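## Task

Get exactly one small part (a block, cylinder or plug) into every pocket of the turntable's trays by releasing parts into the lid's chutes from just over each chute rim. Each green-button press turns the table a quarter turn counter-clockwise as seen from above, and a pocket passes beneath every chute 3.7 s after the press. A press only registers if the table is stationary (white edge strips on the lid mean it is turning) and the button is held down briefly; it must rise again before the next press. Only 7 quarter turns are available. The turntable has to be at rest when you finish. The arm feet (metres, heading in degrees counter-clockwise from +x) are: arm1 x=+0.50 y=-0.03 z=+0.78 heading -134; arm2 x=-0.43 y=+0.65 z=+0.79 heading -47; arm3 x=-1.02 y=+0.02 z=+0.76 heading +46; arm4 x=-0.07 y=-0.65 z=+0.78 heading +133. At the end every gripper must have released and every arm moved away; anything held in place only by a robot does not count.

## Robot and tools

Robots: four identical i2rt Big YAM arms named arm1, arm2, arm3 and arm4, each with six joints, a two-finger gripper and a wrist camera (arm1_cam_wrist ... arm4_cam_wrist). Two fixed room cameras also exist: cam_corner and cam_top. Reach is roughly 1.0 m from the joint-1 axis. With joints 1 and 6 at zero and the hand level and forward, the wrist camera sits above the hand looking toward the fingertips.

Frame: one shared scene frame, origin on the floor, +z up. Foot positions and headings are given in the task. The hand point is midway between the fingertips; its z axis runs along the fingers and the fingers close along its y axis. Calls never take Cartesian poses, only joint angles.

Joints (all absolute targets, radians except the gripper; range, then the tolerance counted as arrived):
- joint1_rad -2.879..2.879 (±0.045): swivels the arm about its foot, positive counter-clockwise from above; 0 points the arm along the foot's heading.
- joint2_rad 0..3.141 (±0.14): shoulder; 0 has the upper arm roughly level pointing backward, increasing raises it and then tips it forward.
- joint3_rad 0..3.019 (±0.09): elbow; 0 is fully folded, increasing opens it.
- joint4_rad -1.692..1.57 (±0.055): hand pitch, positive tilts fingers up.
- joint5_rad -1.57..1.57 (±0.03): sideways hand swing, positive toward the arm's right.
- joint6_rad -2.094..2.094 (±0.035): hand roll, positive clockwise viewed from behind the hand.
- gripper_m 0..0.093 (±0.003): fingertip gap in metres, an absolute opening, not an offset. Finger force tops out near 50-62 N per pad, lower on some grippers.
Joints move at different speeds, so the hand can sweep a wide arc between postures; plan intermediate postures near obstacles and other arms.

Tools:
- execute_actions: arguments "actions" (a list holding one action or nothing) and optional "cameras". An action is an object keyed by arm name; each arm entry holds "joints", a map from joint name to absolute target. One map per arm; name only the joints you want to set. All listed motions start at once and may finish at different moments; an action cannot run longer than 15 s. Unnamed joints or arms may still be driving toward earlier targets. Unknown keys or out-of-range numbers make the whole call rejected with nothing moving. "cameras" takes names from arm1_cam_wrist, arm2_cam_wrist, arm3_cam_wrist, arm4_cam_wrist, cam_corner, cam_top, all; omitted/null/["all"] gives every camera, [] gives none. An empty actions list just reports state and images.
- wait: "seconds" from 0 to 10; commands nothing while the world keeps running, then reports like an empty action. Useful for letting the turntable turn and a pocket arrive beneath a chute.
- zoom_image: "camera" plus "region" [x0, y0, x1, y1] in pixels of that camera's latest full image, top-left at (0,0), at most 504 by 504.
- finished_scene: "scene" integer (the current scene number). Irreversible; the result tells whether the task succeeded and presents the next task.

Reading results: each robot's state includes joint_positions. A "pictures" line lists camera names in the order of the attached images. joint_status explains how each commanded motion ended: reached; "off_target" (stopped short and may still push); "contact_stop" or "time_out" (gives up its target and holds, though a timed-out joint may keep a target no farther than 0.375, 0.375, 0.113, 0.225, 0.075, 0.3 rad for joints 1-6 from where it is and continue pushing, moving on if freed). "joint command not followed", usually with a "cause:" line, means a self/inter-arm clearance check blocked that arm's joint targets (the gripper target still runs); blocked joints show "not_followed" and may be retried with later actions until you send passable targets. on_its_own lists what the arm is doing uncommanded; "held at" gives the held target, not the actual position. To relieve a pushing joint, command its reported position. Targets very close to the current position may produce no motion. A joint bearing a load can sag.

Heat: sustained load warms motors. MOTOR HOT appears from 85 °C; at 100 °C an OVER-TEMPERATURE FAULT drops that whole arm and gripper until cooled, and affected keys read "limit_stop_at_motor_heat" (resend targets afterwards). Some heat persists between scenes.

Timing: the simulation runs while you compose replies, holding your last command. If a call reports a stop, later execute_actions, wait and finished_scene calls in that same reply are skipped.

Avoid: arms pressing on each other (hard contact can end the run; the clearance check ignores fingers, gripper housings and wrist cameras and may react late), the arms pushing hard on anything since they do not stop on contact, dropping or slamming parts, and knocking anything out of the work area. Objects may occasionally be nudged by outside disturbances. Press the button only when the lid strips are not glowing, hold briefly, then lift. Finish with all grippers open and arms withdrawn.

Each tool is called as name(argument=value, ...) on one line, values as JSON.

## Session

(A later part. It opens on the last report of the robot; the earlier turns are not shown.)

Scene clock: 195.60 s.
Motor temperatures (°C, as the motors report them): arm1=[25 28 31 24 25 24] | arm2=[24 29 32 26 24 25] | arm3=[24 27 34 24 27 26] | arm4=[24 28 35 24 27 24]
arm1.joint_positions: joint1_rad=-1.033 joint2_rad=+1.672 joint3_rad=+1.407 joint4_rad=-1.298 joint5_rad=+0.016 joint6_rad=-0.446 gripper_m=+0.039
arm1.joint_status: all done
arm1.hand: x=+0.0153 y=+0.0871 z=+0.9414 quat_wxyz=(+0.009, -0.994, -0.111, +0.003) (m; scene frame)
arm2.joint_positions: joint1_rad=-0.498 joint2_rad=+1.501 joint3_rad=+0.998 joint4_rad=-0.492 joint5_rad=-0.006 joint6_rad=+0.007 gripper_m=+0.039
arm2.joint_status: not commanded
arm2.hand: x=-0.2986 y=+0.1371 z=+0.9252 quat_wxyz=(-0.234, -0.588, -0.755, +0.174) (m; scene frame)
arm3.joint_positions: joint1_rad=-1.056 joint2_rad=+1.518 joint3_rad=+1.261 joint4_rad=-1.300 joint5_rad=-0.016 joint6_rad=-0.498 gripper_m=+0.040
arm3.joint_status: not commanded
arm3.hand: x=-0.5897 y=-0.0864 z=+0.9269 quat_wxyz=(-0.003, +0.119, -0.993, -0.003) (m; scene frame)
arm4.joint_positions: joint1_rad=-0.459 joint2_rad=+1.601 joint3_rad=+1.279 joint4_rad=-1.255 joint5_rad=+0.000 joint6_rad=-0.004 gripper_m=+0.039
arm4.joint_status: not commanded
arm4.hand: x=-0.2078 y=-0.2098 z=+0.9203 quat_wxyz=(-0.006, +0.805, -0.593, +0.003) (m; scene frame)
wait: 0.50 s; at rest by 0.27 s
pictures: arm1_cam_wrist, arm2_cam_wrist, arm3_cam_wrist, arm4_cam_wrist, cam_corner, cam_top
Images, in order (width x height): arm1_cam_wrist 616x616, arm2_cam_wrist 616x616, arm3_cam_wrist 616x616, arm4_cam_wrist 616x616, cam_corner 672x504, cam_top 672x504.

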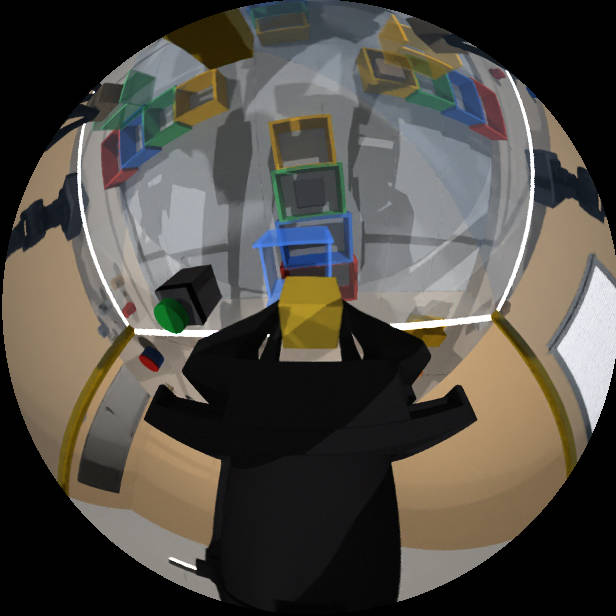

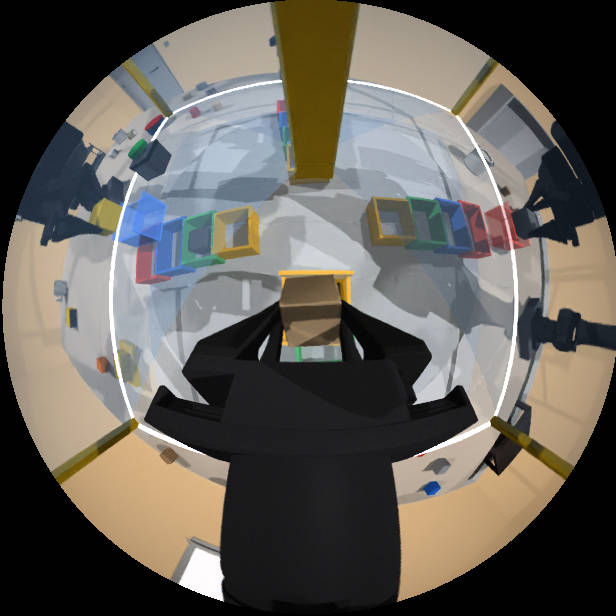

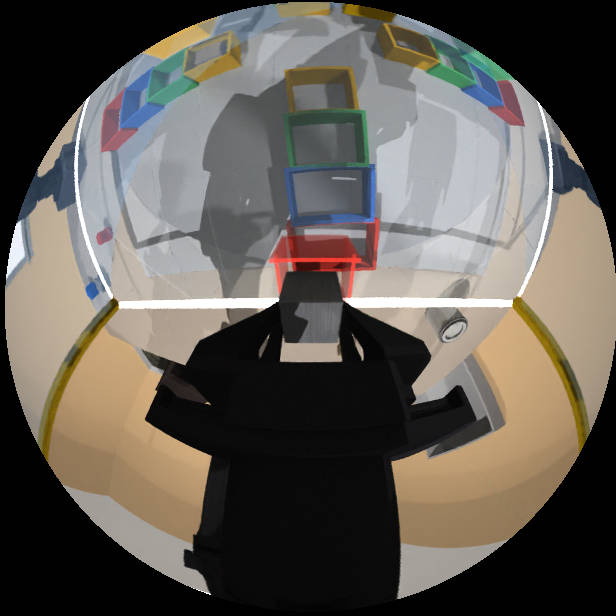

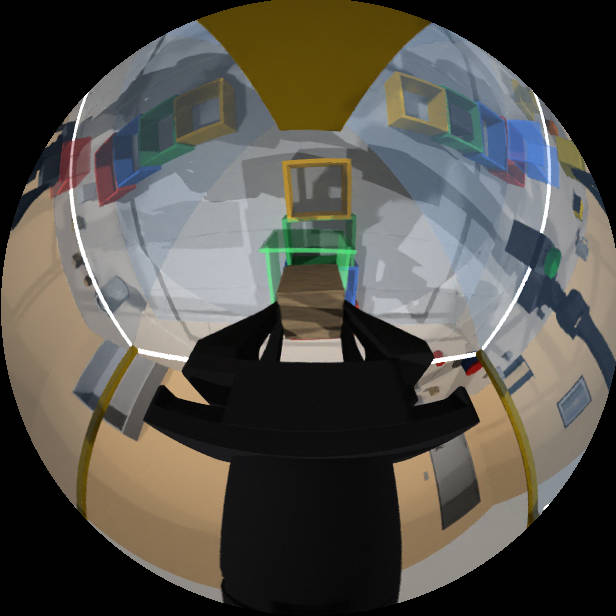

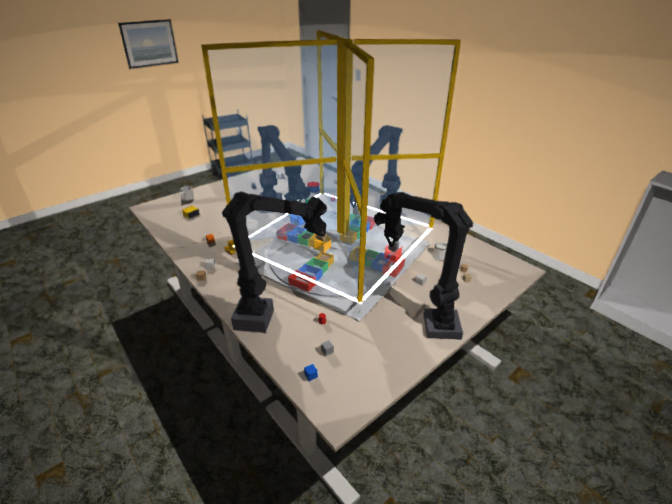

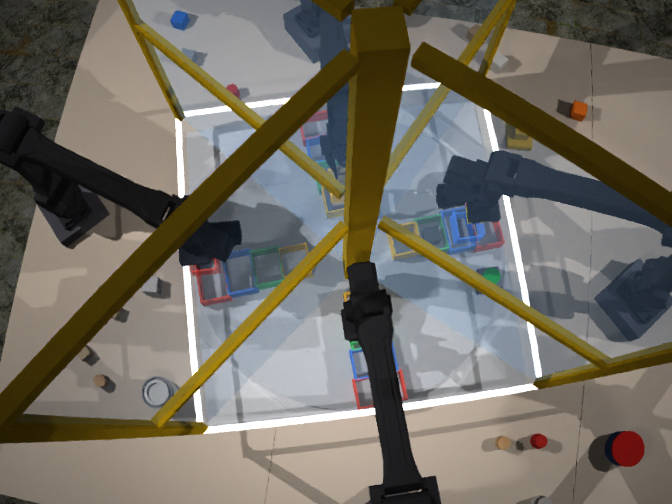

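execute_actions(actions=[{"arm1":{"joints":{"joint2_rad":1.47,"joint3_rad":1.26,"joint4_rad":-1.35}},"arm2":{"joints":{"joint2_rad":1.35}}}], cameras=[])

execute_actions(actions=[{"arm1":{"joints":{"joint1_rad":-0.757}},"arm2":{"joints":{"joint1_rad":-0.518,"joint2_rad":1.5,"joint3_rad":1.325,"joint4_rad":-0.99}}}], cameras=[])

execute_actions(actions=[{"arm2":{"joints":{"joint2_rad":1.625}}}], cameras=["arm2_cam_wrist","cam_corner"])

zoom_image(camera="cam_corner", region=[270,180,430,280])

Scene clock: 210.43 s.
Motor temperatures (°C, as the motors report them): arm1=[25 29 32 24 25 24] | arm2=[24 29 32 26 24 25] | arm3=[24 27 34 24 27 26] | arm4=[24 28 35 24 27 24]
arm1.joint_positions: joint1_rad=-1.033 joint2_rad=+1.456 joint3_rad=+1.261 joint4_rad=-1.344 joint5_rad=+0.016 joint6_rad=-0.446 gripper_m=+0.039
arm1.joint_status: all done
arm1.hand: x=+0.0840 y=+0.0717 z=+0.9814 quat_wxyz=(+0.013, -0.994, -0.111, +0.014) (m; scene frame)
arm2.joint_positions: joint1_rad=-0.498 joint2_rad=+1.334 joint3_rad=+0.998 joint4_rad=-0.489 joint5_rad=-0.006 joint6_rad=+0.007 gripper_m=+0.039
arm2.joint_status: all done
arm2.hand: x=-0.3006 y=+0.1434 z=+1.0110 quat_wxyz=(-0.298, -0.571, -0.732, +0.223) (m; scene frame)
arm3.joint_positions: joint1_rad=-1.056 joint2_rad=+1.518 joint3_rad=+1.261 joint4_rad=-1.300 joint5_rad=-0.016 joint6_rad=-0.498 gripper_m=+0.040
arm3.joint_status: not commanded
arm3.hand: x=-0.5897 y=-0.0864 z=+0.9269 quat_wxyz=(-0.003, +0.119, -0.993, -0.003) (m; scene frame)
arm4.joint_positions: joint1_rad=-0.459 joint2_rad=+1.601 joint3_rad=+1.279 joint4_rad=-1.255 joint5_rad=+0.000 joint6_rad=-0.004 gripper_m=+0.039
arm4.joint_status: not commanded
arm4.hand: x=-0.2078 y=-0.2098 z=+0.9203 quat_wxyz=(-0.006, +0.805, -0.593, +0.003) (m; scene frame)
pictures: none
No camera images: the call's "cameras" was empty. Leave "cameras" out to get every camera's image.

Scene clock: 211.63 s.
Motor temperatures (°C, as the motors report them): arm1=[25 29 32 24 25 24] | arm2=[24 29 32 26 24 25] | arm3=[24 27 34 24 27 26] | arm4=[24 28 35 24 27 24]
arm1.joint_positions: joint1_rad=-0.744 joint2_rad=+1.456 joint3_rad=+1.261 joint4_rad=-1.344 joint5_rad=+0.014 joint6_rad=-0.446 gripper_m=+0.039
arm1.joint_status: all done
arm1.hand: x=+0.0734 y=-0.0513 z=+0.9813 quat_wxyz=(+0.010, -0.967, -0.253, +0.016) (m; scene frame)
arm2.joint_positions: joint1_rad=-0.505 joint2_rad=+1.501 joint3_rad=+1.277 joint4_rad=-0.974 joint5_rad=-0.006 joint6_rad=+0.007 gripper_m=+0.039
arm2.joint_status: all done
arm2.hand: x=-0.3046 y=+0.1438 z=+1.0016 quat_wxyz=(-0.155, -0.606, -0.772, +0.114) (m; scene frame)
arm3.joint_positions: joint1_rad=-1.056 joint2_rad=+1.518 joint3_rad=+1.261 joint4_rad=-1.300 joint5_rad=-0.016 joint6_rad=-0.498 gripper_m=+0.040
arm3.joint_status: not commanded
arm3.hand: x=-0.5897 y=-0.0864 z=+0.9269 quat_wxyz=(-0.003, +0.119, -0.993, -0.003) (m; scene frame)
arm4.joint_positions: joint1_rad=-0.459 joint2_rad=+1.601 joint3_rad=+1.279 joint4_rad=-1.255 joint5_rad=+0.000 joint6_rad=-0.004 gripper_m=+0.039
arm4.joint_status: not commanded
arm4.hand: x=-0.2078 y=-0.2098 z=+0.9203 quat_wxyz=(-0.006, +0.805, -0.593, +0.003) (m; scene frame)
pictures: none
No camera images: the call's "cameras" was empty. Leave "cameras" out to get every camera's image.

Scene clock: 212.60 s.
Motor temperatures (°C, as the motors report them): arm1=[25 29 32 24 25 24] | arm2=[24 29 32 26 24 25] | arm3=[24 27 34 24 27 26] | arm4=[24 28 35 24 27 24]
arm1.joint_positions: joint1_rad=-0.744 joint2_rad=+1.456 joint3_rad=+1.261 joint4_rad=-1.344 joint5_rad=+0.014 joint6_rad=-0.446 gripper_m=+0.039
arm1.joint_status: not commanded
arm1.hand: x=+0.0734 y=-0.0513 z=+0.9813 quat_wxyz=(+0.010, -0.967, -0.253, +0.016) (m; scene frame)
arm2.joint_positions: joint1_rad=-0.505 joint2_rad=+1.631 joint3_rad=+1.280 joint4_rad=-0.974 joint5_rad=-0.006 joint6_rad=+0.007 gripper_m=+0.039
arm2.joint_status: all done
arm2.hand: x=-0.3027 y=+0.1373 z=+0.9370 quat_wxyz=(-0.106, -0.613, -0.780, +0.076) (m; scene frame)
arm3.joint_positions: joint1_rad=-1.056 joint2_rad=+1.518 joint3_rad=+1.261 joint4_rad=-1.300 joint5_rad=-0.016 joint6_rad=-0.498 gripper_m=+0.040
arm3.joint_status: not commanded
arm3.hand: x=-0.5897 y=-0.0864 z=+0.9269 quat_wxyz=(-0.003, +0.119, -0.993, -0.003) (m; scene frame)
arm4.joint_positions: joint1_rad=-0.459 joint2_rad=+1.601 joint3_rad=+1.279 joint4_rad=-1.255 joint5_rad=+0.000 joint6_rad=-0.004 gripper_m=+0.039
arm4.joint_status: not commanded
arm4.hand: x=-0.2078 y=-0.2098 z=+0.9203 quat_wxyz=(-0.006, +0.805, -0.593, +0.003) (m; scene frame)
pictures: arm2_cam_wrist, cam_corner
Images, in order (width x height): arm2_cam_wrist 616x616, cam_corner 672x504.

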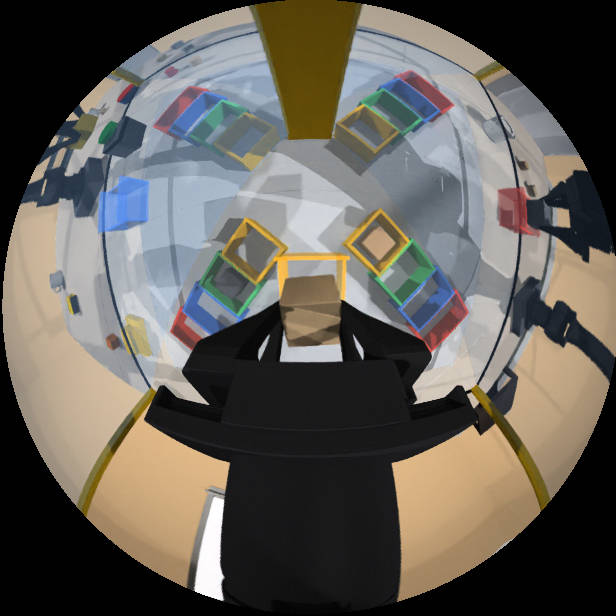

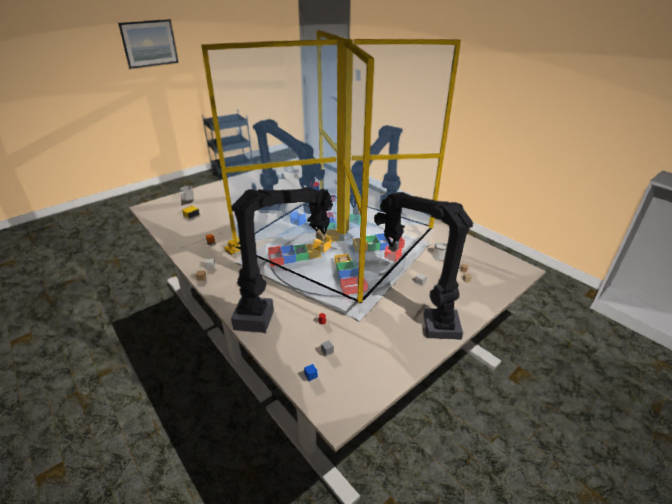

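Region (270, 180, 430, 280) of cam_corner's 672x504 image, scaled by 3.150, with more detail than that image has; it fills the top 315 rows of this view, and the rest is white.

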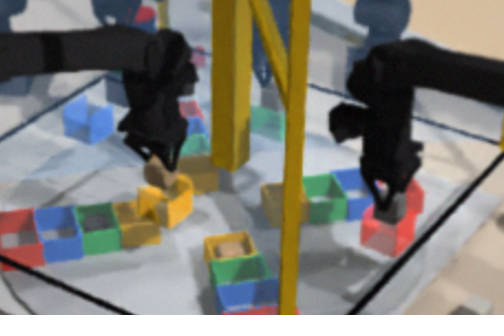

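execute_actions(actions=[{"arm2":{"joints":{"joint2_rad":1.65,"joint4_rad":-0.935}}}], cameras=[])

execute_actions(actions=[{"arm1":{"joints":{"joint2_rad":1.505,"joint3_rad":1.19,"joint4_rad":-1.245}}}], cameras=[])

execute_actions(actions=[{"arm1":{"joints":{"joint3_rad":1.44,"joint4_rad":-1.315}}}], cameras=[])

execute_actions(actions=[{"arm1":{"joints":{"joint1_rad":-0.998,"joint2_rad":1.66}}}], cameras=[])

wait(seconds=0.8)

execute_actions(actions=[{"arm1":{"joints":{"gripper_m":0.07}},"arm2":{"joints":{"gripper_m":0.07}},"arm3":{"joints":{"gripper_m":0.07}},"arm4":{"joints":{"gripper_m":0.07}}}], cameras=["cam_top"])

execute_actions(actions=[{"arm1":{"joints":{"joint2_rad":0.81,"joint3_rad":0.87,"joint4_rad":-1.62,"joint6_rad":0,"gripper_m":0.093}},"arm2":{"joints":{"joint2_rad":0.81,"joint3_rad":0.87,"joint4_rad":-1.62,"joint6_rad":0,"gripper_m":0.093}},"arm3":{"joints":{"joint2_rad":0.81,"joint3_rad":0.87,"joint4_rad":-1.62,"joint6_rad":0,"gripper_m":0.093}},"arm4":{"joints":{"joint2_rad":0.81,"joint3_rad":0.89,"joint4_rad":-1.62,"joint6_rad":0,"gripper_m":0.093}}}], cameras=["cam_top","cam_corner"])

execute_actions(actions=[{"arm1":{"joints":{"joint1_rad":1.45}},"arm2":{"joints":{"joint1_rad":0.85}},"arm3":{"joints":{"joint1_rad":-1.7}},"arm4":{"joints":{"joint1_rad":-1.8}}}], cameras=[])

execute_actions(actions=[{"arm1":{"joints":{"joint2_rad":1.5,"joint3_rad":1.05,"joint4_rad":-1.1}},"arm2":{"joints":{"joint2_rad":1.5,"joint3_rad":1.05,"joint4_rad":-1.1}},"arm3":{"joints":{"joint2_rad":1.2,"joint3_rad":0.9,"joint4_rad":-1.25}},"arm4":{"joints":{"joint2_rad":1.2,"joint3_rad":0.9,"joint4_rad":-1.25}}}])

Scene clock: 232.77 s.
Motor temperatures (°C, as the motors report them): arm1=[25 29 31 24 25 24] | arm2=[24 30 34 26 24 25] | arm3=[24 27 35 24 27 26] | arm4=[24 28 36 24 27 24]
arm1.joint_positions: joint1_rad=-0.744 joint2_rad=+1.456 joint3_rad=+1.261 joint4_rad=-1.344 joint5_rad=+0.014 joint6_rad=-0.446 gripper_m=+0.039
arm1.joint_status: not commanded
arm1.hand: x=+0.0734 y=-0.0513 z=+0.9813 quat_wxyz=(+0.010, -0.967, -0.253, +0.016) (m; scene frame)
arm2.joint_positions: joint1_rad=-0.505 joint2_rad=+1.631 joint3_rad=+1.280 joint4_rad=-0.954 joint5_rad=-0.006 joint6_rad=+0.007 gripper_m=+0.039
arm2.joint_status: all done
arm2.hand: x=-0.3016 y=+0.1327 z=+0.9383 quat_wxyz=(-0.113, -0.612, -0.779, +0.082) (m; scene frame)
arm3.joint_positions: joint1_rad=-1.056 joint2_rad=+1.518 joint3_rad=+1.261 joint4_rad=-1.300 joint5_rad=-0.016 joint6_rad=-0.498 gripper_m=+0.040
arm3.joint_status: not commanded
arm3.hand: x=-0.5897 y=-0.0864 z=+0.9269 quat_wxyz=(-0.003, +0.119, -0.993, -0.003) (m; scene frame)
arm4.joint_positions: joint1_rad=-0.459 joint2_rad=+1.601 joint3_rad=+1.279 joint4_rad=-1.255 joint5_rad=+0.000 joint6_rad=-0.004 gripper_m=+0.039
arm4.joint_status: not commanded
arm4.hand: x=-0.2078 y=-0.2098 z=+0.9203 quat_wxyz=(-0.006, +0.805, -0.593, +0.003) (m; scene frame)
pictures: none
No camera images: the call's "cameras" was empty. Leave "cameras" out to get every camera's image.

Scene clock: 233.50 s.
Motor temperatures (°C, as the motors report them): arm1=[25 29 31 24 25 24] | arm2=[24 29 34 26 24 25] | arm3=[24 27 35 24 27 26] | arm4=[24 28 36 24 27 24]
arm1.joint_positions: joint1_rad=-0.744 joint2_rad=+1.484 joint3_rad=+1.196 joint4_rad=-1.265 joint5_rad=+0.014 joint6_rad=-0.446 gripper_m=+0.039
arm1.joint_status: all done
arm1.hand: x=+0.0742 y=-0.0512 z=+0.9460 quat_wxyz=(+0.009, -0.967, -0.253, +0.010) (m; scene frame)
arm2.joint_positions: joint1_rad=-0.505 joint2_rad=+1.631 joint3_rad=+1.280 joint4_rad=-0.954 joint5_rad=-0.006 joint6_rad=+0.007 gripper_m=+0.039
arm2.joint_status: not commanded
arm2.hand: x=-0.3016 y=+0.1327 z=+0.9383 quat_wxyz=(-0.113, -0.612, -0.779, +0.082) (m; scene frame)
arm3.joint_positions: joint1_rad=-1.056 joint2_rad=+1.518 joint3_rad=+1.261 joint4_rad=-1.300 joint5_rad=-0.016 joint6_rad=-0.498 gripper_m=+0.040
arm3.joint_status: not commanded
arm3.hand: x=-0.5897 y=-0.0864 z=+0.9269 quat_wxyz=(-0.003, +0.119, -0.993, -0.003) (m; scene frame)
arm4.joint_positions: joint1_rad=-0.459 joint2_rad=+1.601 joint3_rad=+1.279 joint4_rad=-1.255 joint5_rad=+0.000 joint6_rad=-0.004 gripper_m=+0.039
arm4.joint_status: not commanded
arm4.hand: x=-0.2078 y=-0.2098 z=+0.9203 quat_wxyz=(-0.006, +0.805, -0.593, +0.003) (m; scene frame)
pictures: none
No camera images: the call's "cameras" was empty. Leave "cameras" out to get every camera's image.

Scene clock: 234.50 s.
Motor temperatures (°C, as the motors report them): arm1=[25 29 31 24 25 24] | arm2=[24 29 34 26 24 25] | arm3=[24 27 35 24 27 26] | arm4=[24 28 36 24 27 24]
arm1.joint_positions: joint1_rad=-0.744 joint2_rad=+1.501 joint3_rad=+1.407 joint4_rad=-1.307 joint5_rad=+0.014 joint6_rad=-0.446 gripper_m=+0.039
arm1.joint_status: all done
arm1.hand: x=+0.0168 y=-0.0550 z=+1.0222 quat_wxyz=(+0.023, -0.964, -0.251, +0.085) (m; scene frame)
arm2.joint_positions: joint1_rad=-0.505 joint2_rad=+1.631 joint3_rad=+1.280 joint4_rad=-0.954 joint5_rad=-0.006 joint6_rad=+0.007 gripper_m=+0.039
arm2.joint_status: not commanded
arm2.hand: x=-0.3016 y=+0.1327 z=+0.9383 quat_wxyz=(-0.113, -0.612, -0.779, +0.082) (m; scene frame)
arm3.joint_positions: joint1_rad=-1.056 joint2_rad=+1.518 joint3_rad=+1.261 joint4_rad=-1.300 joint5_rad=-0.016 joint6_rad=-0.498 gripper_m=+0.040
arm3.joint_status: not commanded
arm3.hand: x=-0.5897 y=-0.0864 z=+0.9269 quat_wxyz=(-0.003, +0.119, -0.993, -0.003) (m; scene frame)
arm4.joint_positions: joint1_rad=-0.459 joint2_rad=+1.601 joint3_rad=+1.279 joint4_rad=-1.255 joint5_rad=+0.000 joint6_rad=-0.004 gripper_m=+0.039
arm4.joint_status: not commanded
arm4.hand: x=-0.2078 y=-0.2098 z=+0.9203 quat_wxyz=(-0.006, +0.805, -0.593, +0.003) (m; scene frame)
pictures: none
No camera images: the call's "cameras" was empty. Leave "cameras" out to get every camera's image.

Scene clock: 235.67 s.
Motor temperatures (°C, as the motors report them): arm1=[25 29 32 24 25 24] | arm2=[24 29 34 26 24 25] | arm3=[24 27 35 24 27 26] | arm4=[24 28 36 24 27 24]
arm1.joint_positions: joint1_rad=-1.011 joint2_rad=+1.673 joint3_rad=+1.407 joint4_rad=-1.307 joint5_rad=+0.016 joint6_rad=-0.446 gripper_m=+0.039
arm1.joint_status: all done
arm1.hand: x=+0.0151 y=+0.0763 z=+0.9413 quat_wxyz=(+0.008, -0.992, -0.122, -0.001) (m; scene frame)
arm2.joint_positions: joint1_rad=-0.505 joint2_rad=+1.631 joint3_rad=+1.280 joint4_rad=-0.954 joint5_rad=-0.006 joint6_rad=+0.007 gripper_m=+0.039
arm2.joint_status: not commanded
arm2.hand: x=-0.3016 y=+0.1327 z=+0.9383 quat_wxyz=(-0.113, -0.612, -0.779, +0.082) (m; scene frame)
arm3.joint_positions: joint1_rad=-1.056 joint2_rad=+1.518 joint3_rad=+1.261 joint4_rad=-1.300 joint5_rad=-0.016 joint6_rad=-0.498 gripper_m=+0.040
arm3.joint_status: not commanded
arm3.hand: x=-0.5897 y=-0.0864 z=+0.9269 quat_wxyz=(-0.003, +0.119, -0.993, -0.003) (m; scene frame)
arm4.joint_positions: joint1_rad=-0.459 joint2_rad=+1.601 joint3_rad=+1.279 joint4_rad=-1.255 joint5_rad=+0.000 joint6_rad=-0.004 gripper_m=+0.039
arm4.joint_status: not commanded
arm4.hand: x=-0.2078 y=-0.2098 z=+0.9203 quat_wxyz=(-0.006, +0.805, -0.593, +0.003) (m; scene frame)
pictures: none
No camera images: the call's "cameras" was empty. Leave "cameras" out to get every camera's image.

Scene clock: 236.47 s.
Motor temperatures (°C, as the motors report them): arm1=[25 29 32 24 25 24] | arm2=[24 29 34 26 24 25] | arm3=[24 27 35 24 27 26] | arm4=[24 28 36 24 27 24]
arm1.joint_positions: joint1_rad=-1.011 joint2_rad=+1.673 joint3_rad=+1.407 joint4_rad=-1.307 joint5_rad=+0.016 joint6_rad=-0.446 gripper_m=+0.039
arm1.joint_status: all done
arm1.hand: x=+0.0151 y=+0.0763 z=+0.9413 quat_wxyz=(+0.008, -0.992, -0.122, -0.001) (m; scene frame)
arm2.joint_positions: joint1_rad=-0.505 joint2_rad=+1.631 joint3_rad=+1.280 joint4_rad=-0.954 joint5_rad=-0.006 joint6_rad=+0.007 gripper_m=+0.039
arm2.joint_status: not commanded
arm2.hand: x=-0.3016 y=+0.1327 z=+0.9383 quat_wxyz=(-0.113, -0.612, -0.779, +0.082) (m; scene frame)
arm3.joint_positions: joint1_rad=-1.056 joint2_rad=+1.518 joint3_rad=+1.261 joint4_rad=-1.300 joint5_rad=-0.016 joint6_rad=-0.498 gripper_m=+0.040
arm3.joint_status: not commanded
arm3.hand: x=-0.5897 y=-0.0864 z=+0.9269 quat_wxyz=(-0.003, +0.119, -0.993, -0.003) (m; scene frame)
arm4.joint_positions: joint1_rad=-0.459 joint2_rad=+1.601 joint3_rad=+1.279 joint4_rad=-1.255 joint5_rad=+0.000 joint6_rad=-0.004 gripper_m=+0.039
arm4.joint_status: not commanded
arm4.hand: x=-0.2078 y=-0.2098 z=+0.9203 quat_wxyz=(-0.006, +0.805, -0.593, +0.003) (m; scene frame)
wait: 0.80 s; at rest by 0.27 s
pictures: arm1_cam_wrist, arm2_cam_wrist, arm3_cam_wrist, arm4_cam_wrist, cam_corner, cam_top
Images, in order (width x height): arm1_cam_wrist 616x616, arm2_cam_wrist 616x616, arm3_cam_wrist 616x616, arm4_cam_wrist 616x616, cam_corner 672x504, cam_top 672x504.

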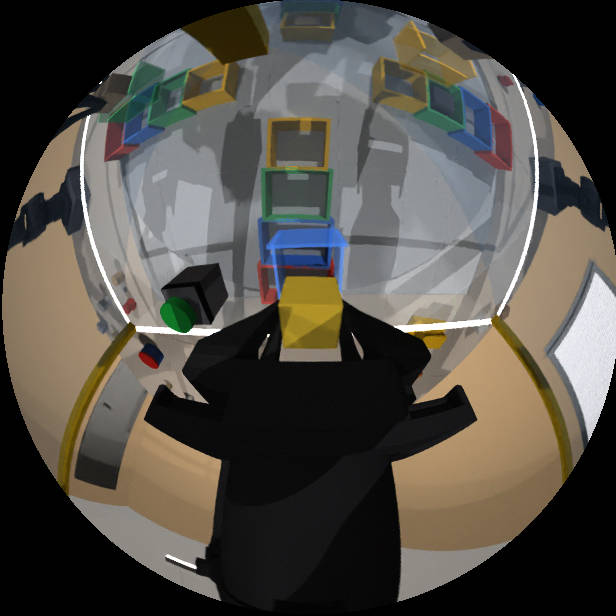

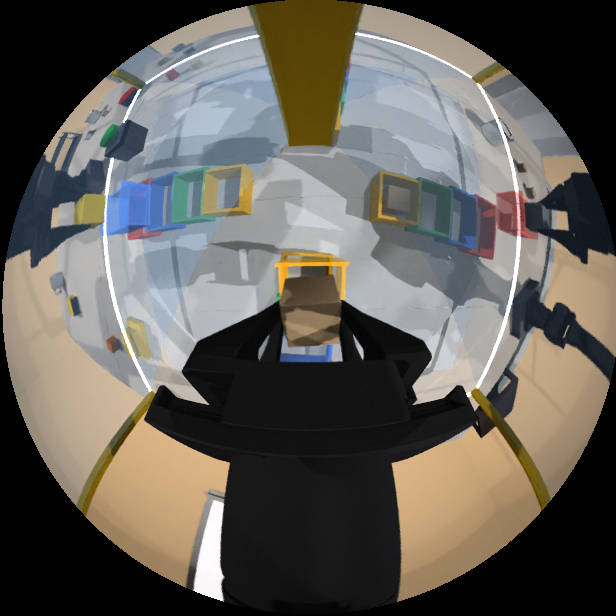

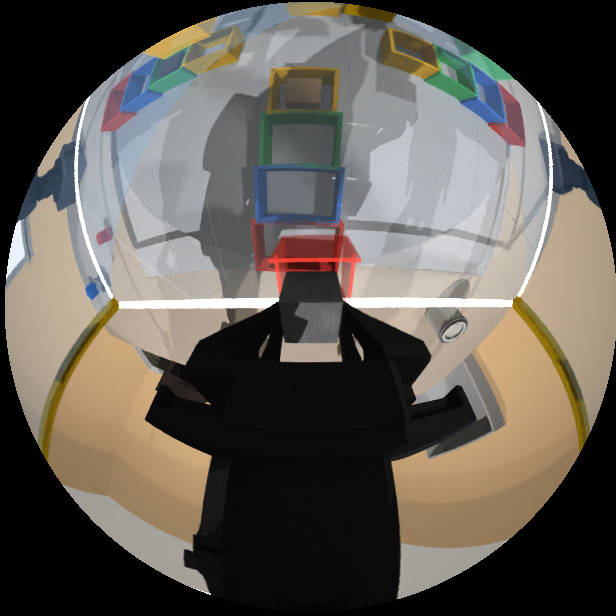

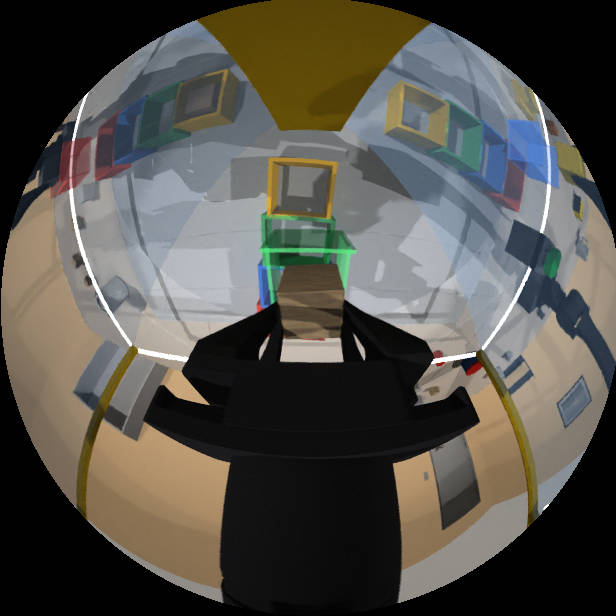

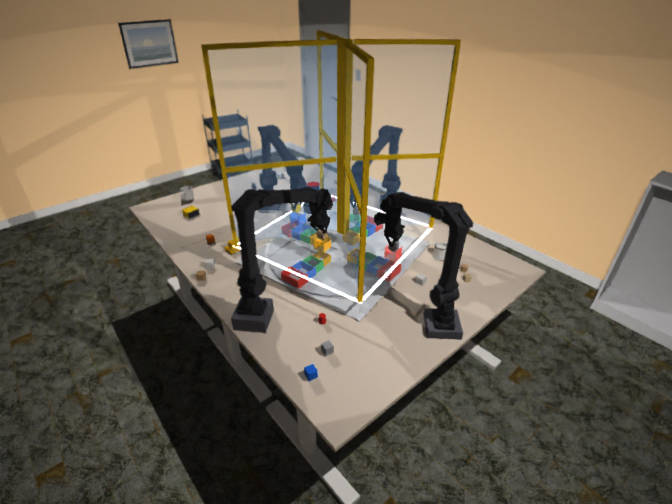

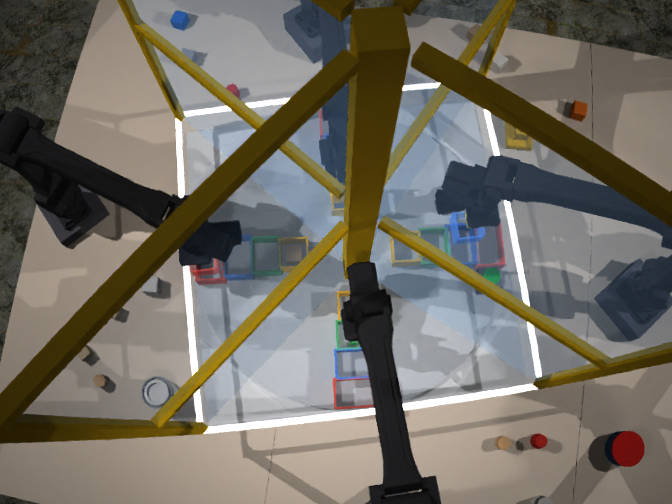

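Scene clock: 237.07 s.
Motor temperatures (°C, as the motors report them): arm1=[25 29 32 24 25 24] | arm2=[24 29 34 26 24 25] | arm3=[24 27 35 24 27 26] | arm4=[24 28 36 24 27 24]
arm1.joint_positions: joint1_rad=-1.011 joint2_rad=+1.673 joint3_rad=+1.407 joint4_rad=-1.307 joint5_rad=+0.016 joint6_rad=-0.446 gripper_m=+0.070
arm1.joint_status: all done
arm1.hand: x=+0.0151 y=+0.0763 z=+0.9413 quat_wxyz=(+0.008, -0.992, -0.122, -0.001) (m; scene frame)
arm2.joint_positions: joint1_rad=-0.505 joint2_rad=+1.631 joint3_rad=+1.280 joint4_rad=-0.954 joint5_rad=-0.006 joint6_rad=+0.007 gripper_m=+0.070
arm2.joint_status: all done
arm2.hand: x=-0.3016 y=+0.1327 z=+0.9383 quat_wxyz=(-0.113, -0.612, -0.779, +0.082) (m; scene frame)
arm3.joint_positions: joint1_rad=-1.056 joint2_rad=+1.518 joint3_rad=+1.261 joint4_rad=-1.300 joint5_rad=-0.016 joint6_rad=-0.498 gripper_m=+0.070
arm3.joint_status: all done
arm3.hand: x=-0.5897 y=-0.0864 z=+0.9269 quat_wxyz=(-0.003, +0.119, -0.993, -0.003) (m; scene frame)
arm4.joint_positions: joint1_rad=-0.459 joint2_rad=+1.601 joint3_rad=+1.279 joint4_rad=-1.255 joint5_rad=+0.000 joint6_rad=-0.004 gripper_m=+0.070
arm4.joint_status: all done
arm4.hand: x=-0.2078 y=-0.2098 z=+0.9203 quat_wxyz=(-0.006, +0.805, -0.593, +0.003) (m; scene frame)
pictures: cam_top
Images, in order (width x height): cam_top 672x504.

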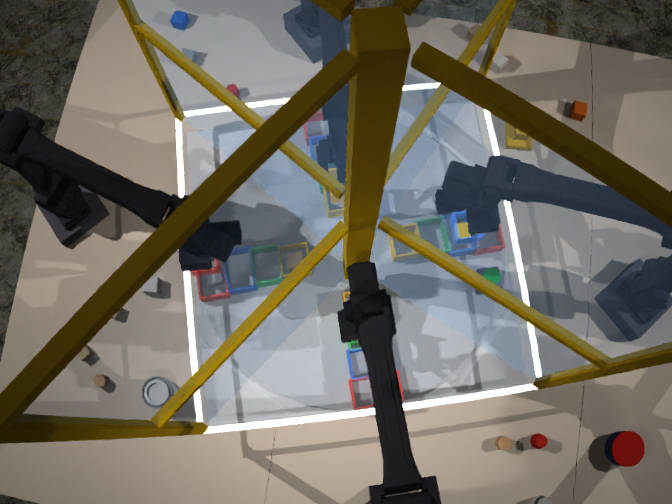

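Scene clock: 238.60 s.
Motor temperatures (°C, as the motors report them): arm1=[25 29 32 24 25 24] | arm2=[24 29 33 26 24 25] | arm3=[24 27 34 24 27 26] | arm4=[24 28 36 24 27 24]
arm1.joint_positions: joint1_rad=-1.011 joint2_rad=+0.805 joint3_rad=+0.874 joint4_rad=-1.614 joint5_rad=+0.016 joint6_rad=-0.017 gripper_m=+0.093
arm1.joint_status: all done
arm1.hand: x=+0.3100 y=+0.0163 z=+1.0167 quat_wxyz=(+0.009, -0.996, +0.092, +0.014) (m; scene frame)
arm2.joint_positions: joint1_rad=-0.505 joint2_rad=+0.803 joint3_rad=+0.883 joint4_rad=-1.606 joint5_rad=-0.006 joint6_rad=+0.007 gripper_m=+0.093
arm2.joint_status: all done
arm2.hand: x=-0.3840 y=+0.4601 z=+1.0327 quat_wxyz=(-0.027, -0.618, -0.786, +0.015) (m; scene frame)
arm3.joint_positions: joint1_rad=-1.056 joint2_rad=+0.813 joint3_rad=+0.879 joint4_rad=-1.614 joint5_rad=-0.016 joint6_rad=-0.010 gripper_m=+0.093
arm3.joint_status: all done
arm3.hand: x=-0.8256 y=-0.0233 z=+0.9918 quat_wxyz=(-0.006, -0.124, -0.992, -0.002) (m; scene frame)
arm4.joint_positions: joint1_rad=-0.459 joint2_rad=+0.805 joint3_rad=+0.887 joint4_rad=-1.610 joint5_rad=+0.000 joint6_rad=-0.004 gripper_m=+0.093
arm4.joint_status: all done
arm4.hand: x=-0.1318 y=-0.4619 z=+1.0143 quat_wxyz=(-0.020, +0.805, -0.593, -0.017) (m; scene frame)
pictures: cam_corner, cam_top
Images, in order (width x height): cam_corner 672x504, cam_top 672x504.

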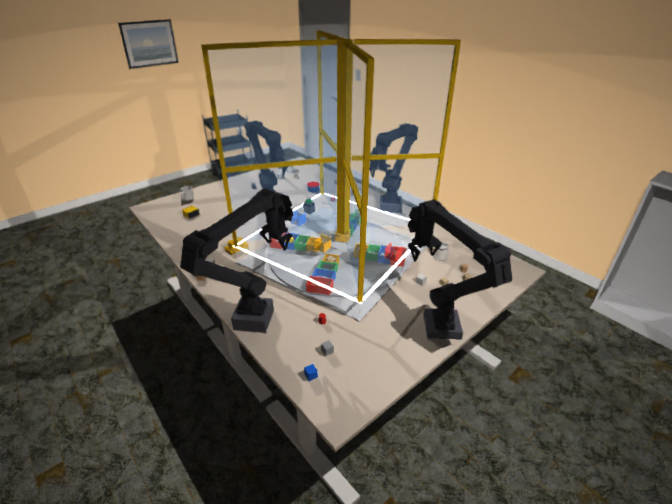

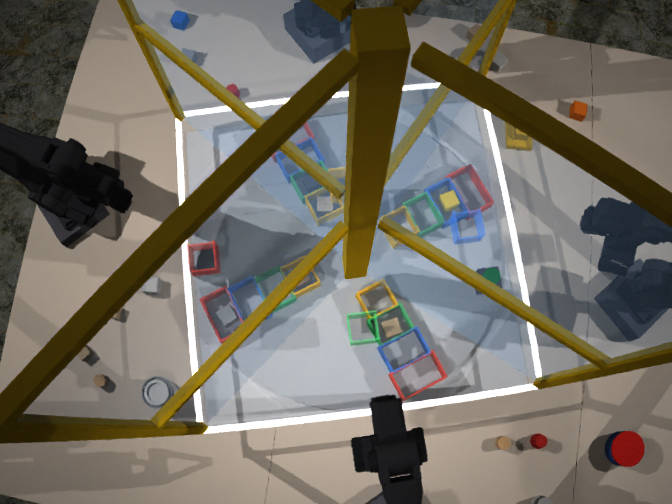

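Scene clock: 240.83 s.
Motor temperatures (°C, as the motors report them): arm1=[25 29 32 24 25 24] | arm2=[24 29 33 26 24 25] | arm3=[24 27 34 24 27 26] | arm4=[24 28 36 24 27 24]
arm1.joint_positions: joint1_rad=+1.439 joint2_rad=+0.805 joint3_rad=+0.874 joint4_rad=-1.614 joint5_rad=+0.015 joint6_rad=-0.014 gripper_m=+0.093
arm1.joint_status: all done
arm1.hand: x=+0.6216 y=-0.1802 z=+1.0153 quat_wxyz=(-0.006, -0.425, -0.905, +0.013) (m; scene frame)
arm2.joint_positions: joint1_rad=+0.840 joint2_rad=+0.803 joint3_rad=+0.883 joint4_rad=-1.606 joint5_rad=-0.009 joint6_rad=+0.007 gripper_m=+0.093
arm2.joint_status: all done
arm2.hand: x=-0.2337 y=+0.6583 z=+1.0310 quat_wxyz=(-0.026, +0.007, -1.000, +0.003) (m; scene frame)
arm3.joint_positions: joint1_rad=-1.697 joint2_rad=+0.813 joint3_rad=+0.879 joint4_rad=-1.614 joint5_rad=-0.015 joint6_rad=-0.009 gripper_m=+0.093
arm3.joint_status: all done
arm3.hand: x=-0.8926 y=-0.1283 z=+0.9934 quat_wxyz=(-0.009, -0.431, -0.902, +0.004) (m; scene frame)
arm4.joint_positions: joint1_rad=-1.790 joint2_rad=+0.807 joint3_rad=+0.887 joint4_rad=-1.610 joint5_rad=+0.000 joint6_rad=-0.004 gripper_m=+0.093
arm4.joint_status: all done
arm4.hand: x=+0.0978 y=-0.5509 z=+1.0151 quat_wxyz=(-0.026, +0.267, -0.963, -0.010) (m; scene frame)
pictures: none
No camera images: the call's "cameras" was empty. Leave "cameras" out to get every camera's image.

Scene clock: 242.17 s.
Motor temperatures (°C, as the motors report them): arm1=[25 28 32 24 25 24] | arm2=[24 29 33 26 24 25] | arm3=[24 27 34 24 27 26] | arm4=[24 28 35 24 27 24]
arm1.joint_positions: joint1_rad=+1.439 joint2_rad=+1.510 joint3_rad=+1.033 joint4_rad=-1.111 joint5_rad=+0.015 joint6_rad=-0.014 gripper_m=+0.093
arm1.joint_status: all done
arm1.hand: x=+0.7502 y=-0.3406 z=+0.8752 quat_wxyz=(+0.013, -0.425, -0.905, +0.004) (m; scene frame)
arm2.joint_positions: joint1_rad=+0.840 joint2_rad=+1.504 joint3_rad=+1.027 joint4_rad=-1.115 joint5_rad=-0.009 joint6_rad=+0.007 gripper_m=+0.093
arm2.joint_status: all done
arm2.hand: x=-0.0337 y=+0.6602 z=+0.8891 quat_wxyz=(+0.007, +0.006, -1.000, +0.003) (m; scene frame)
arm3.joint_positions: joint1_rad=-1.697 joint2_rad=+1.199 joint3_rad=+0.879 joint4_rad=-1.260 joint5_rad=-0.015 joint6_rad=-0.009 gripper_m=+0.093
arm3.joint_status: all done
arm3.hand: x=-0.8251 y=-0.2153 z=+0.9033 quat_wxyz=(+0.005, -0.431, -0.902, -0.003) (m; scene frame)
arm4.joint_positions: joint1_rad=-1.790 joint2_rad=+1.214 joint3_rad=+0.887 joint4_rad=-1.265 joint5_rad=+0.000 joint6_rad=-0.004 gripper_m=+0.093
arm4.joint_status: all done
arm4.hand: x=+0.1934 y=-0.4935 z=+0.9215 quat_wxyz=(+0.004, +0.267, -0.964, -0.002) (m; scene frame)
pictures: arm1_cam_wrist, arm2_cam_wrist, arm3_cam_wrist, arm4_cam_wrist, cam_corner, cam_top
Images, in order (width x height): arm1_cam_wrist 616x616, arm2_cam_wrist 616x616, arm3_cam_wrist 616x616, arm4_cam_wrist 616x616, cam_corner 672x504, cam_top 672x504.

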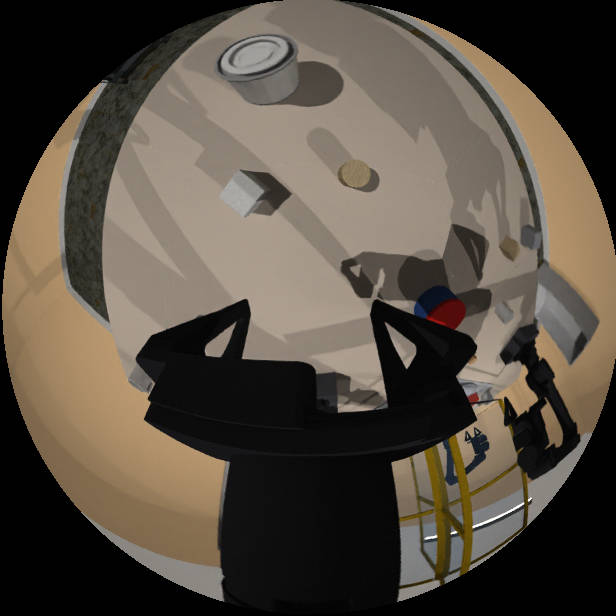

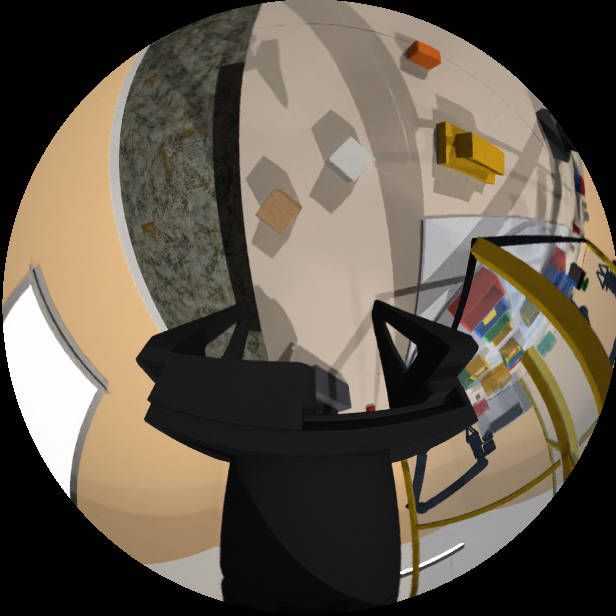

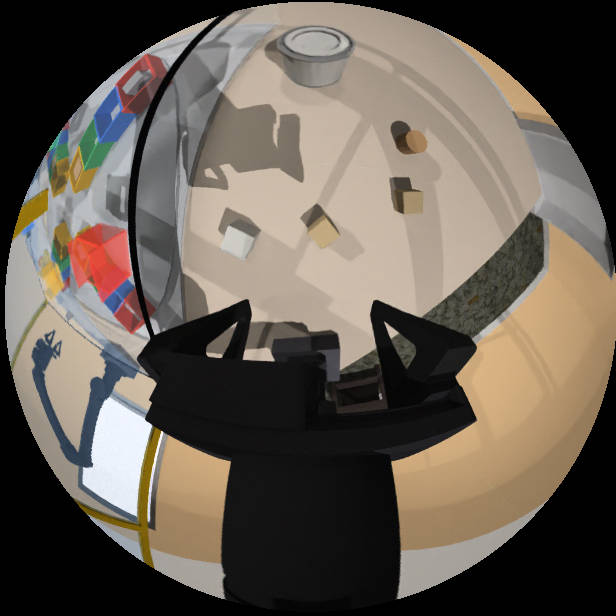

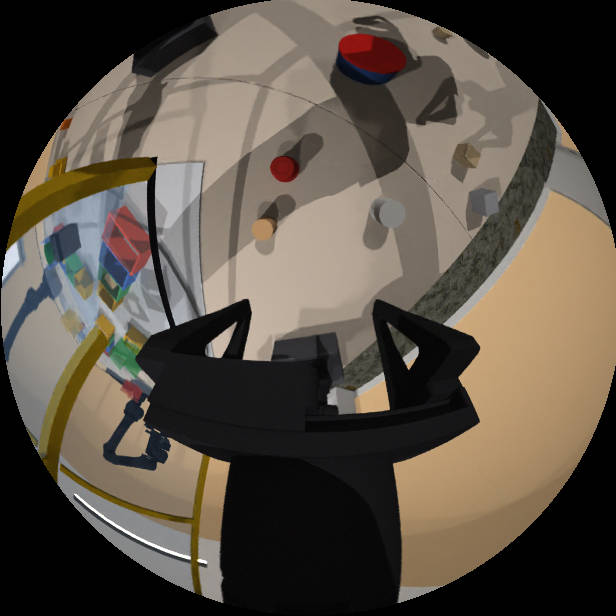

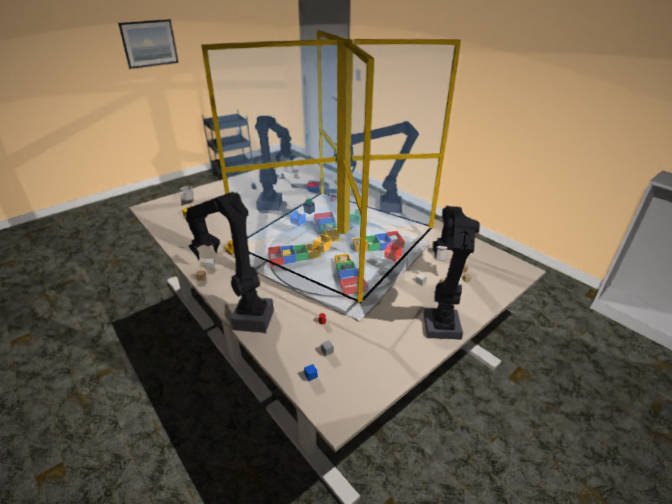

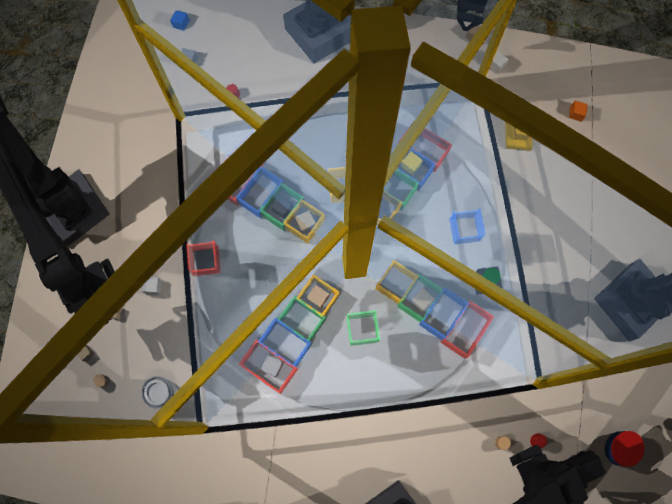

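execute_actions(actions=[{"arm1":{"joints":{"joint1_rad":1.6,"joint2_rad":1.73,"joint3_rad":1.175,"joint4_rad":-0.82,"joint6_rad":0.7}},"arm2":{"joints":{"joint1_rad":0.93,"joint2_rad":1.68,"joint4_rad":-0.755,"joint6_rad":0.7}},"arm3":{"joints":{"joint1_rad":-1.765,"joint2_rad":1.28,"joint3_rad":0.69,"joint4_rad":-0.765,"joint6_rad":-0.65}},"arm4":{"joints":{"joint1_rad":-2.095,"joint2_rad":1.45,"joint3_rad":0.84,"joint4_rad":-0.725}}}], cameras=[])

execute_actions(actions=[{"arm1":{"joints":{"joint2_rad":1.87}},"arm2":{"joints":{"joint2_rad":1.825}},"arm3":{"joints":{"joint2_rad":1.475}},"arm4":{"joints":{"joint2_rad":1.645}}}], cameras=["arm1_cam_wrist","arm2_cam_wrist","arm3_cam_wrist","arm4_cam_wrist"])

Scene clock: 267.10 s.
Motor temperatures (°C, as the motors report them): arm1=[25 29 32 24 25 24] | arm2=[24 29 32 26 24 25] | arm3=[24 27 33 24 27 26] | arm4=[24 27 34 24 27 24]
arm1.joint_positions: joint1_rad=+1.609 joint2_rad=+1.738 joint3_rad=+1.155 joint4_rad=-0.834 joint5_rad=+0.015 joint6_rad=+0.683 gripper_m=+0.093
arm1.joint_status: all done
arm1.hand: x=+0.8793 y=-0.3646 z=+0.8221 quat_wxyz=(-0.075, -0.645, -0.760, +0.011) (m; scene frame)
arm2.joint_positions: joint1_rad=+0.930 joint2_rad=+1.686 joint3_rad=+1.027 joint4_rad=-0.772 joint5_rad=-0.009 joint6_rad=+0.686 gripper_m=+0.093
arm2.joint_status: all done
arm2.hand: x=+0.0346 y=+0.7027 z=+0.8185 quat_wxyz=(-0.068, -0.283, -0.956, -0.025) (m; scene frame)
arm3.joint_positions: joint1_rad=-1.767 joint2_rad=+1.276 joint3_rad=+0.686 joint4_rad=-0.778 joint5_rad=-0.015 joint6_rad=-0.640 gripper_m=+0.093
arm3.joint_status: all done
arm3.hand: x=-0.8231 y=-0.2583 z=+0.8207 quat_wxyz=(-0.070, -0.162, -0.982, +0.072) (m; scene frame)
arm4.joint_positions: joint1_rad=-2.094 joint2_rad=+1.466 joint3_rad=+0.831 joint4_rad=-0.743 joint5_rad=-0.001 joint6_rad=-0.004 gripper_m=+0.093
arm4.joint_status: all done
arm4.hand: x=+0.3215 y=-0.5577 z=+0.8273 quat_wxyz=(-0.101, +0.117, -0.988, -0.016) (m; scene frame)
pictures: none
No camera images: the call's "cameras" was empty. Leave "cameras" out to get every camera's image.

Scene clock: 268.10 s.
Motor temperatures (°C, as the motors report them): arm1=[25 29 32 24 25 24] | arm2=[24 29 32 26 24 25] | arm3=[24 27 33 24 27 26] | arm4=[24 27 34 24 27 24]
arm1.joint_positions: joint1_rad=+1.609 joint2_rad=+1.879 joint3_rad=+1.155 joint4_rad=-0.830 joint5_rad=+0.015 joint6_rad=+0.684 gripper_m=+0.093
arm1.joint_status: all done
arm1.hand: x=+0.8665 y=-0.3536 z=+0.7551 quat_wxyz=(-0.007, -0.647, -0.763, +0.009) (m; scene frame)
arm2.joint_positions: joint1_rad=+0.930 joint2_rad=+1.828 joint3_rad=+1.027 joint4_rad=-0.768 joint5_rad=-0.009 joint6_rad=+0.687 gripper_m=+0.093
arm2.joint_status: all done
arm2.hand: x=+0.0161 y=+0.6997 z=+0.7562 quat_wxyz=(-0.004, -0.285, -0.959, +0.002) (m; scene frame)
arm3.joint_positions: joint1_rad=-1.767 joint2_rad=+1.473 joint3_rad=+0.686 joint4_rad=-0.775 joint5_rad=-0.015 joint6_rad=-0.640 gripper_m=+0.093
arm3.joint_status: all done
arm3.hand: x=-0.8349 y=-0.2427 z=+0.7592 quat_wxyz=(-0.003, -0.164, -0.986, +0.002) (m; scene frame)
arm4.joint_positions: joint1_rad=-2.094 joint2_rad=+1.663 joint3_rad=+0.831 joint4_rad=-0.738 joint5_rad=-0.001 joint6_rad=-0.004 gripper_m=+0.093
arm4.joint_status: all done
arm4.hand: x=+0.2999 y=-0.5621 z=+0.7539 quat_wxyz=(-0.005, +0.118, -0.993, -0.005) (m; scene frame)
pictures: arm1_cam_wrist, arm2_cam_wrist, arm3_cam_wrist, arm4_cam_wrist
Images, in order (width x height): arm1_cam_wrist 616x616, arm2_cam_wrist 616x616, arm3_cam_wrist 616x616, arm4_cam_wrist 616x616.

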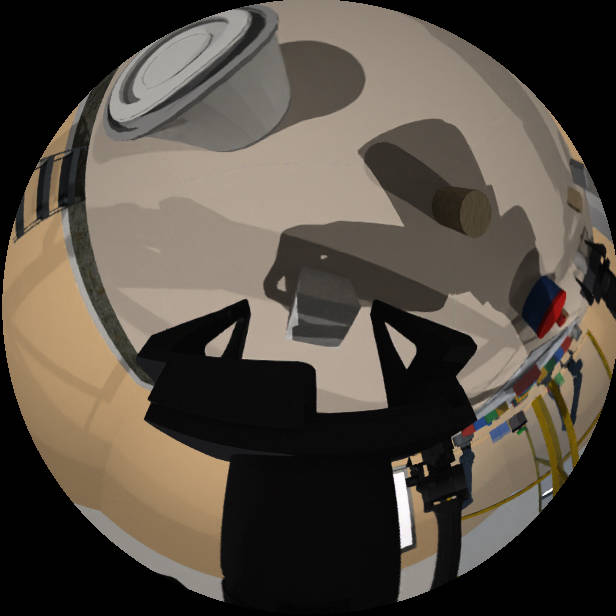

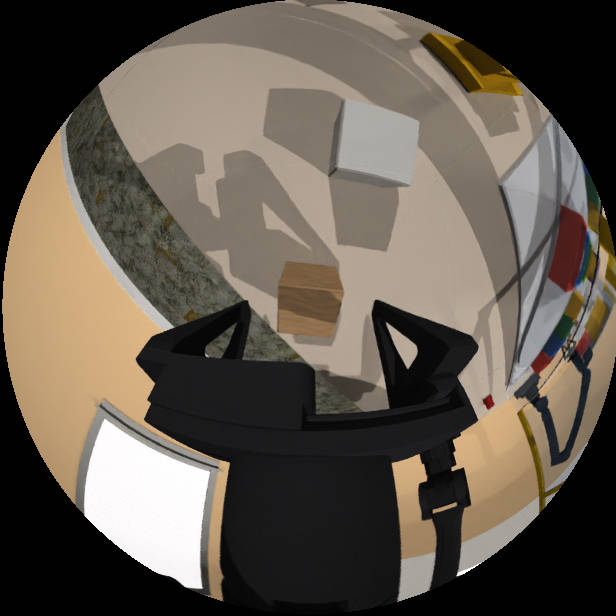

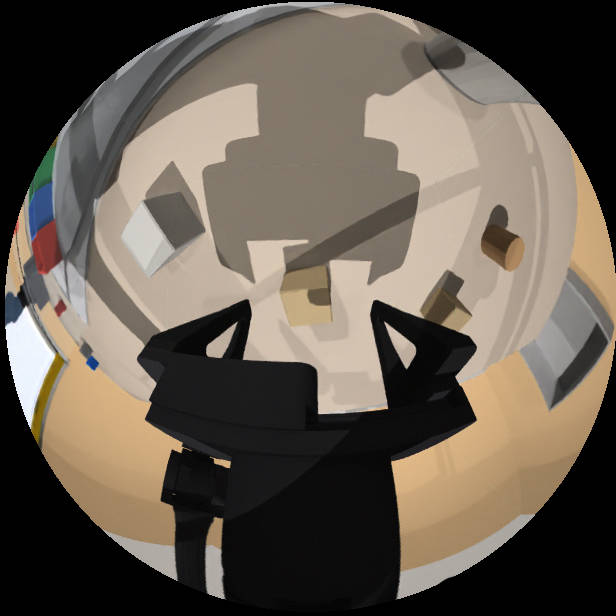

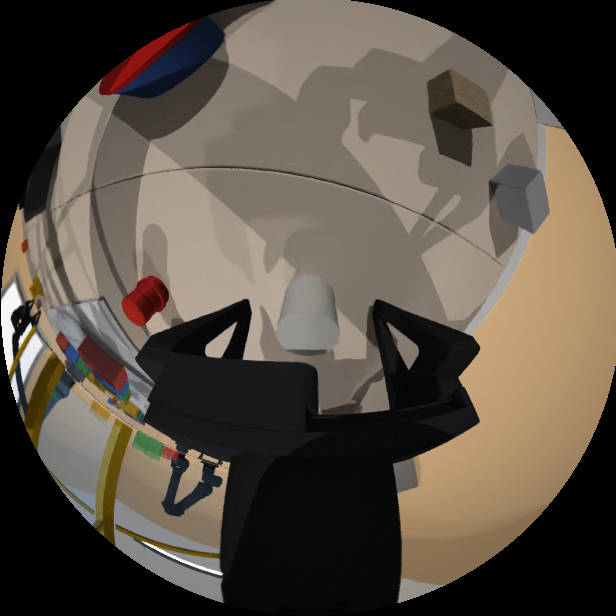

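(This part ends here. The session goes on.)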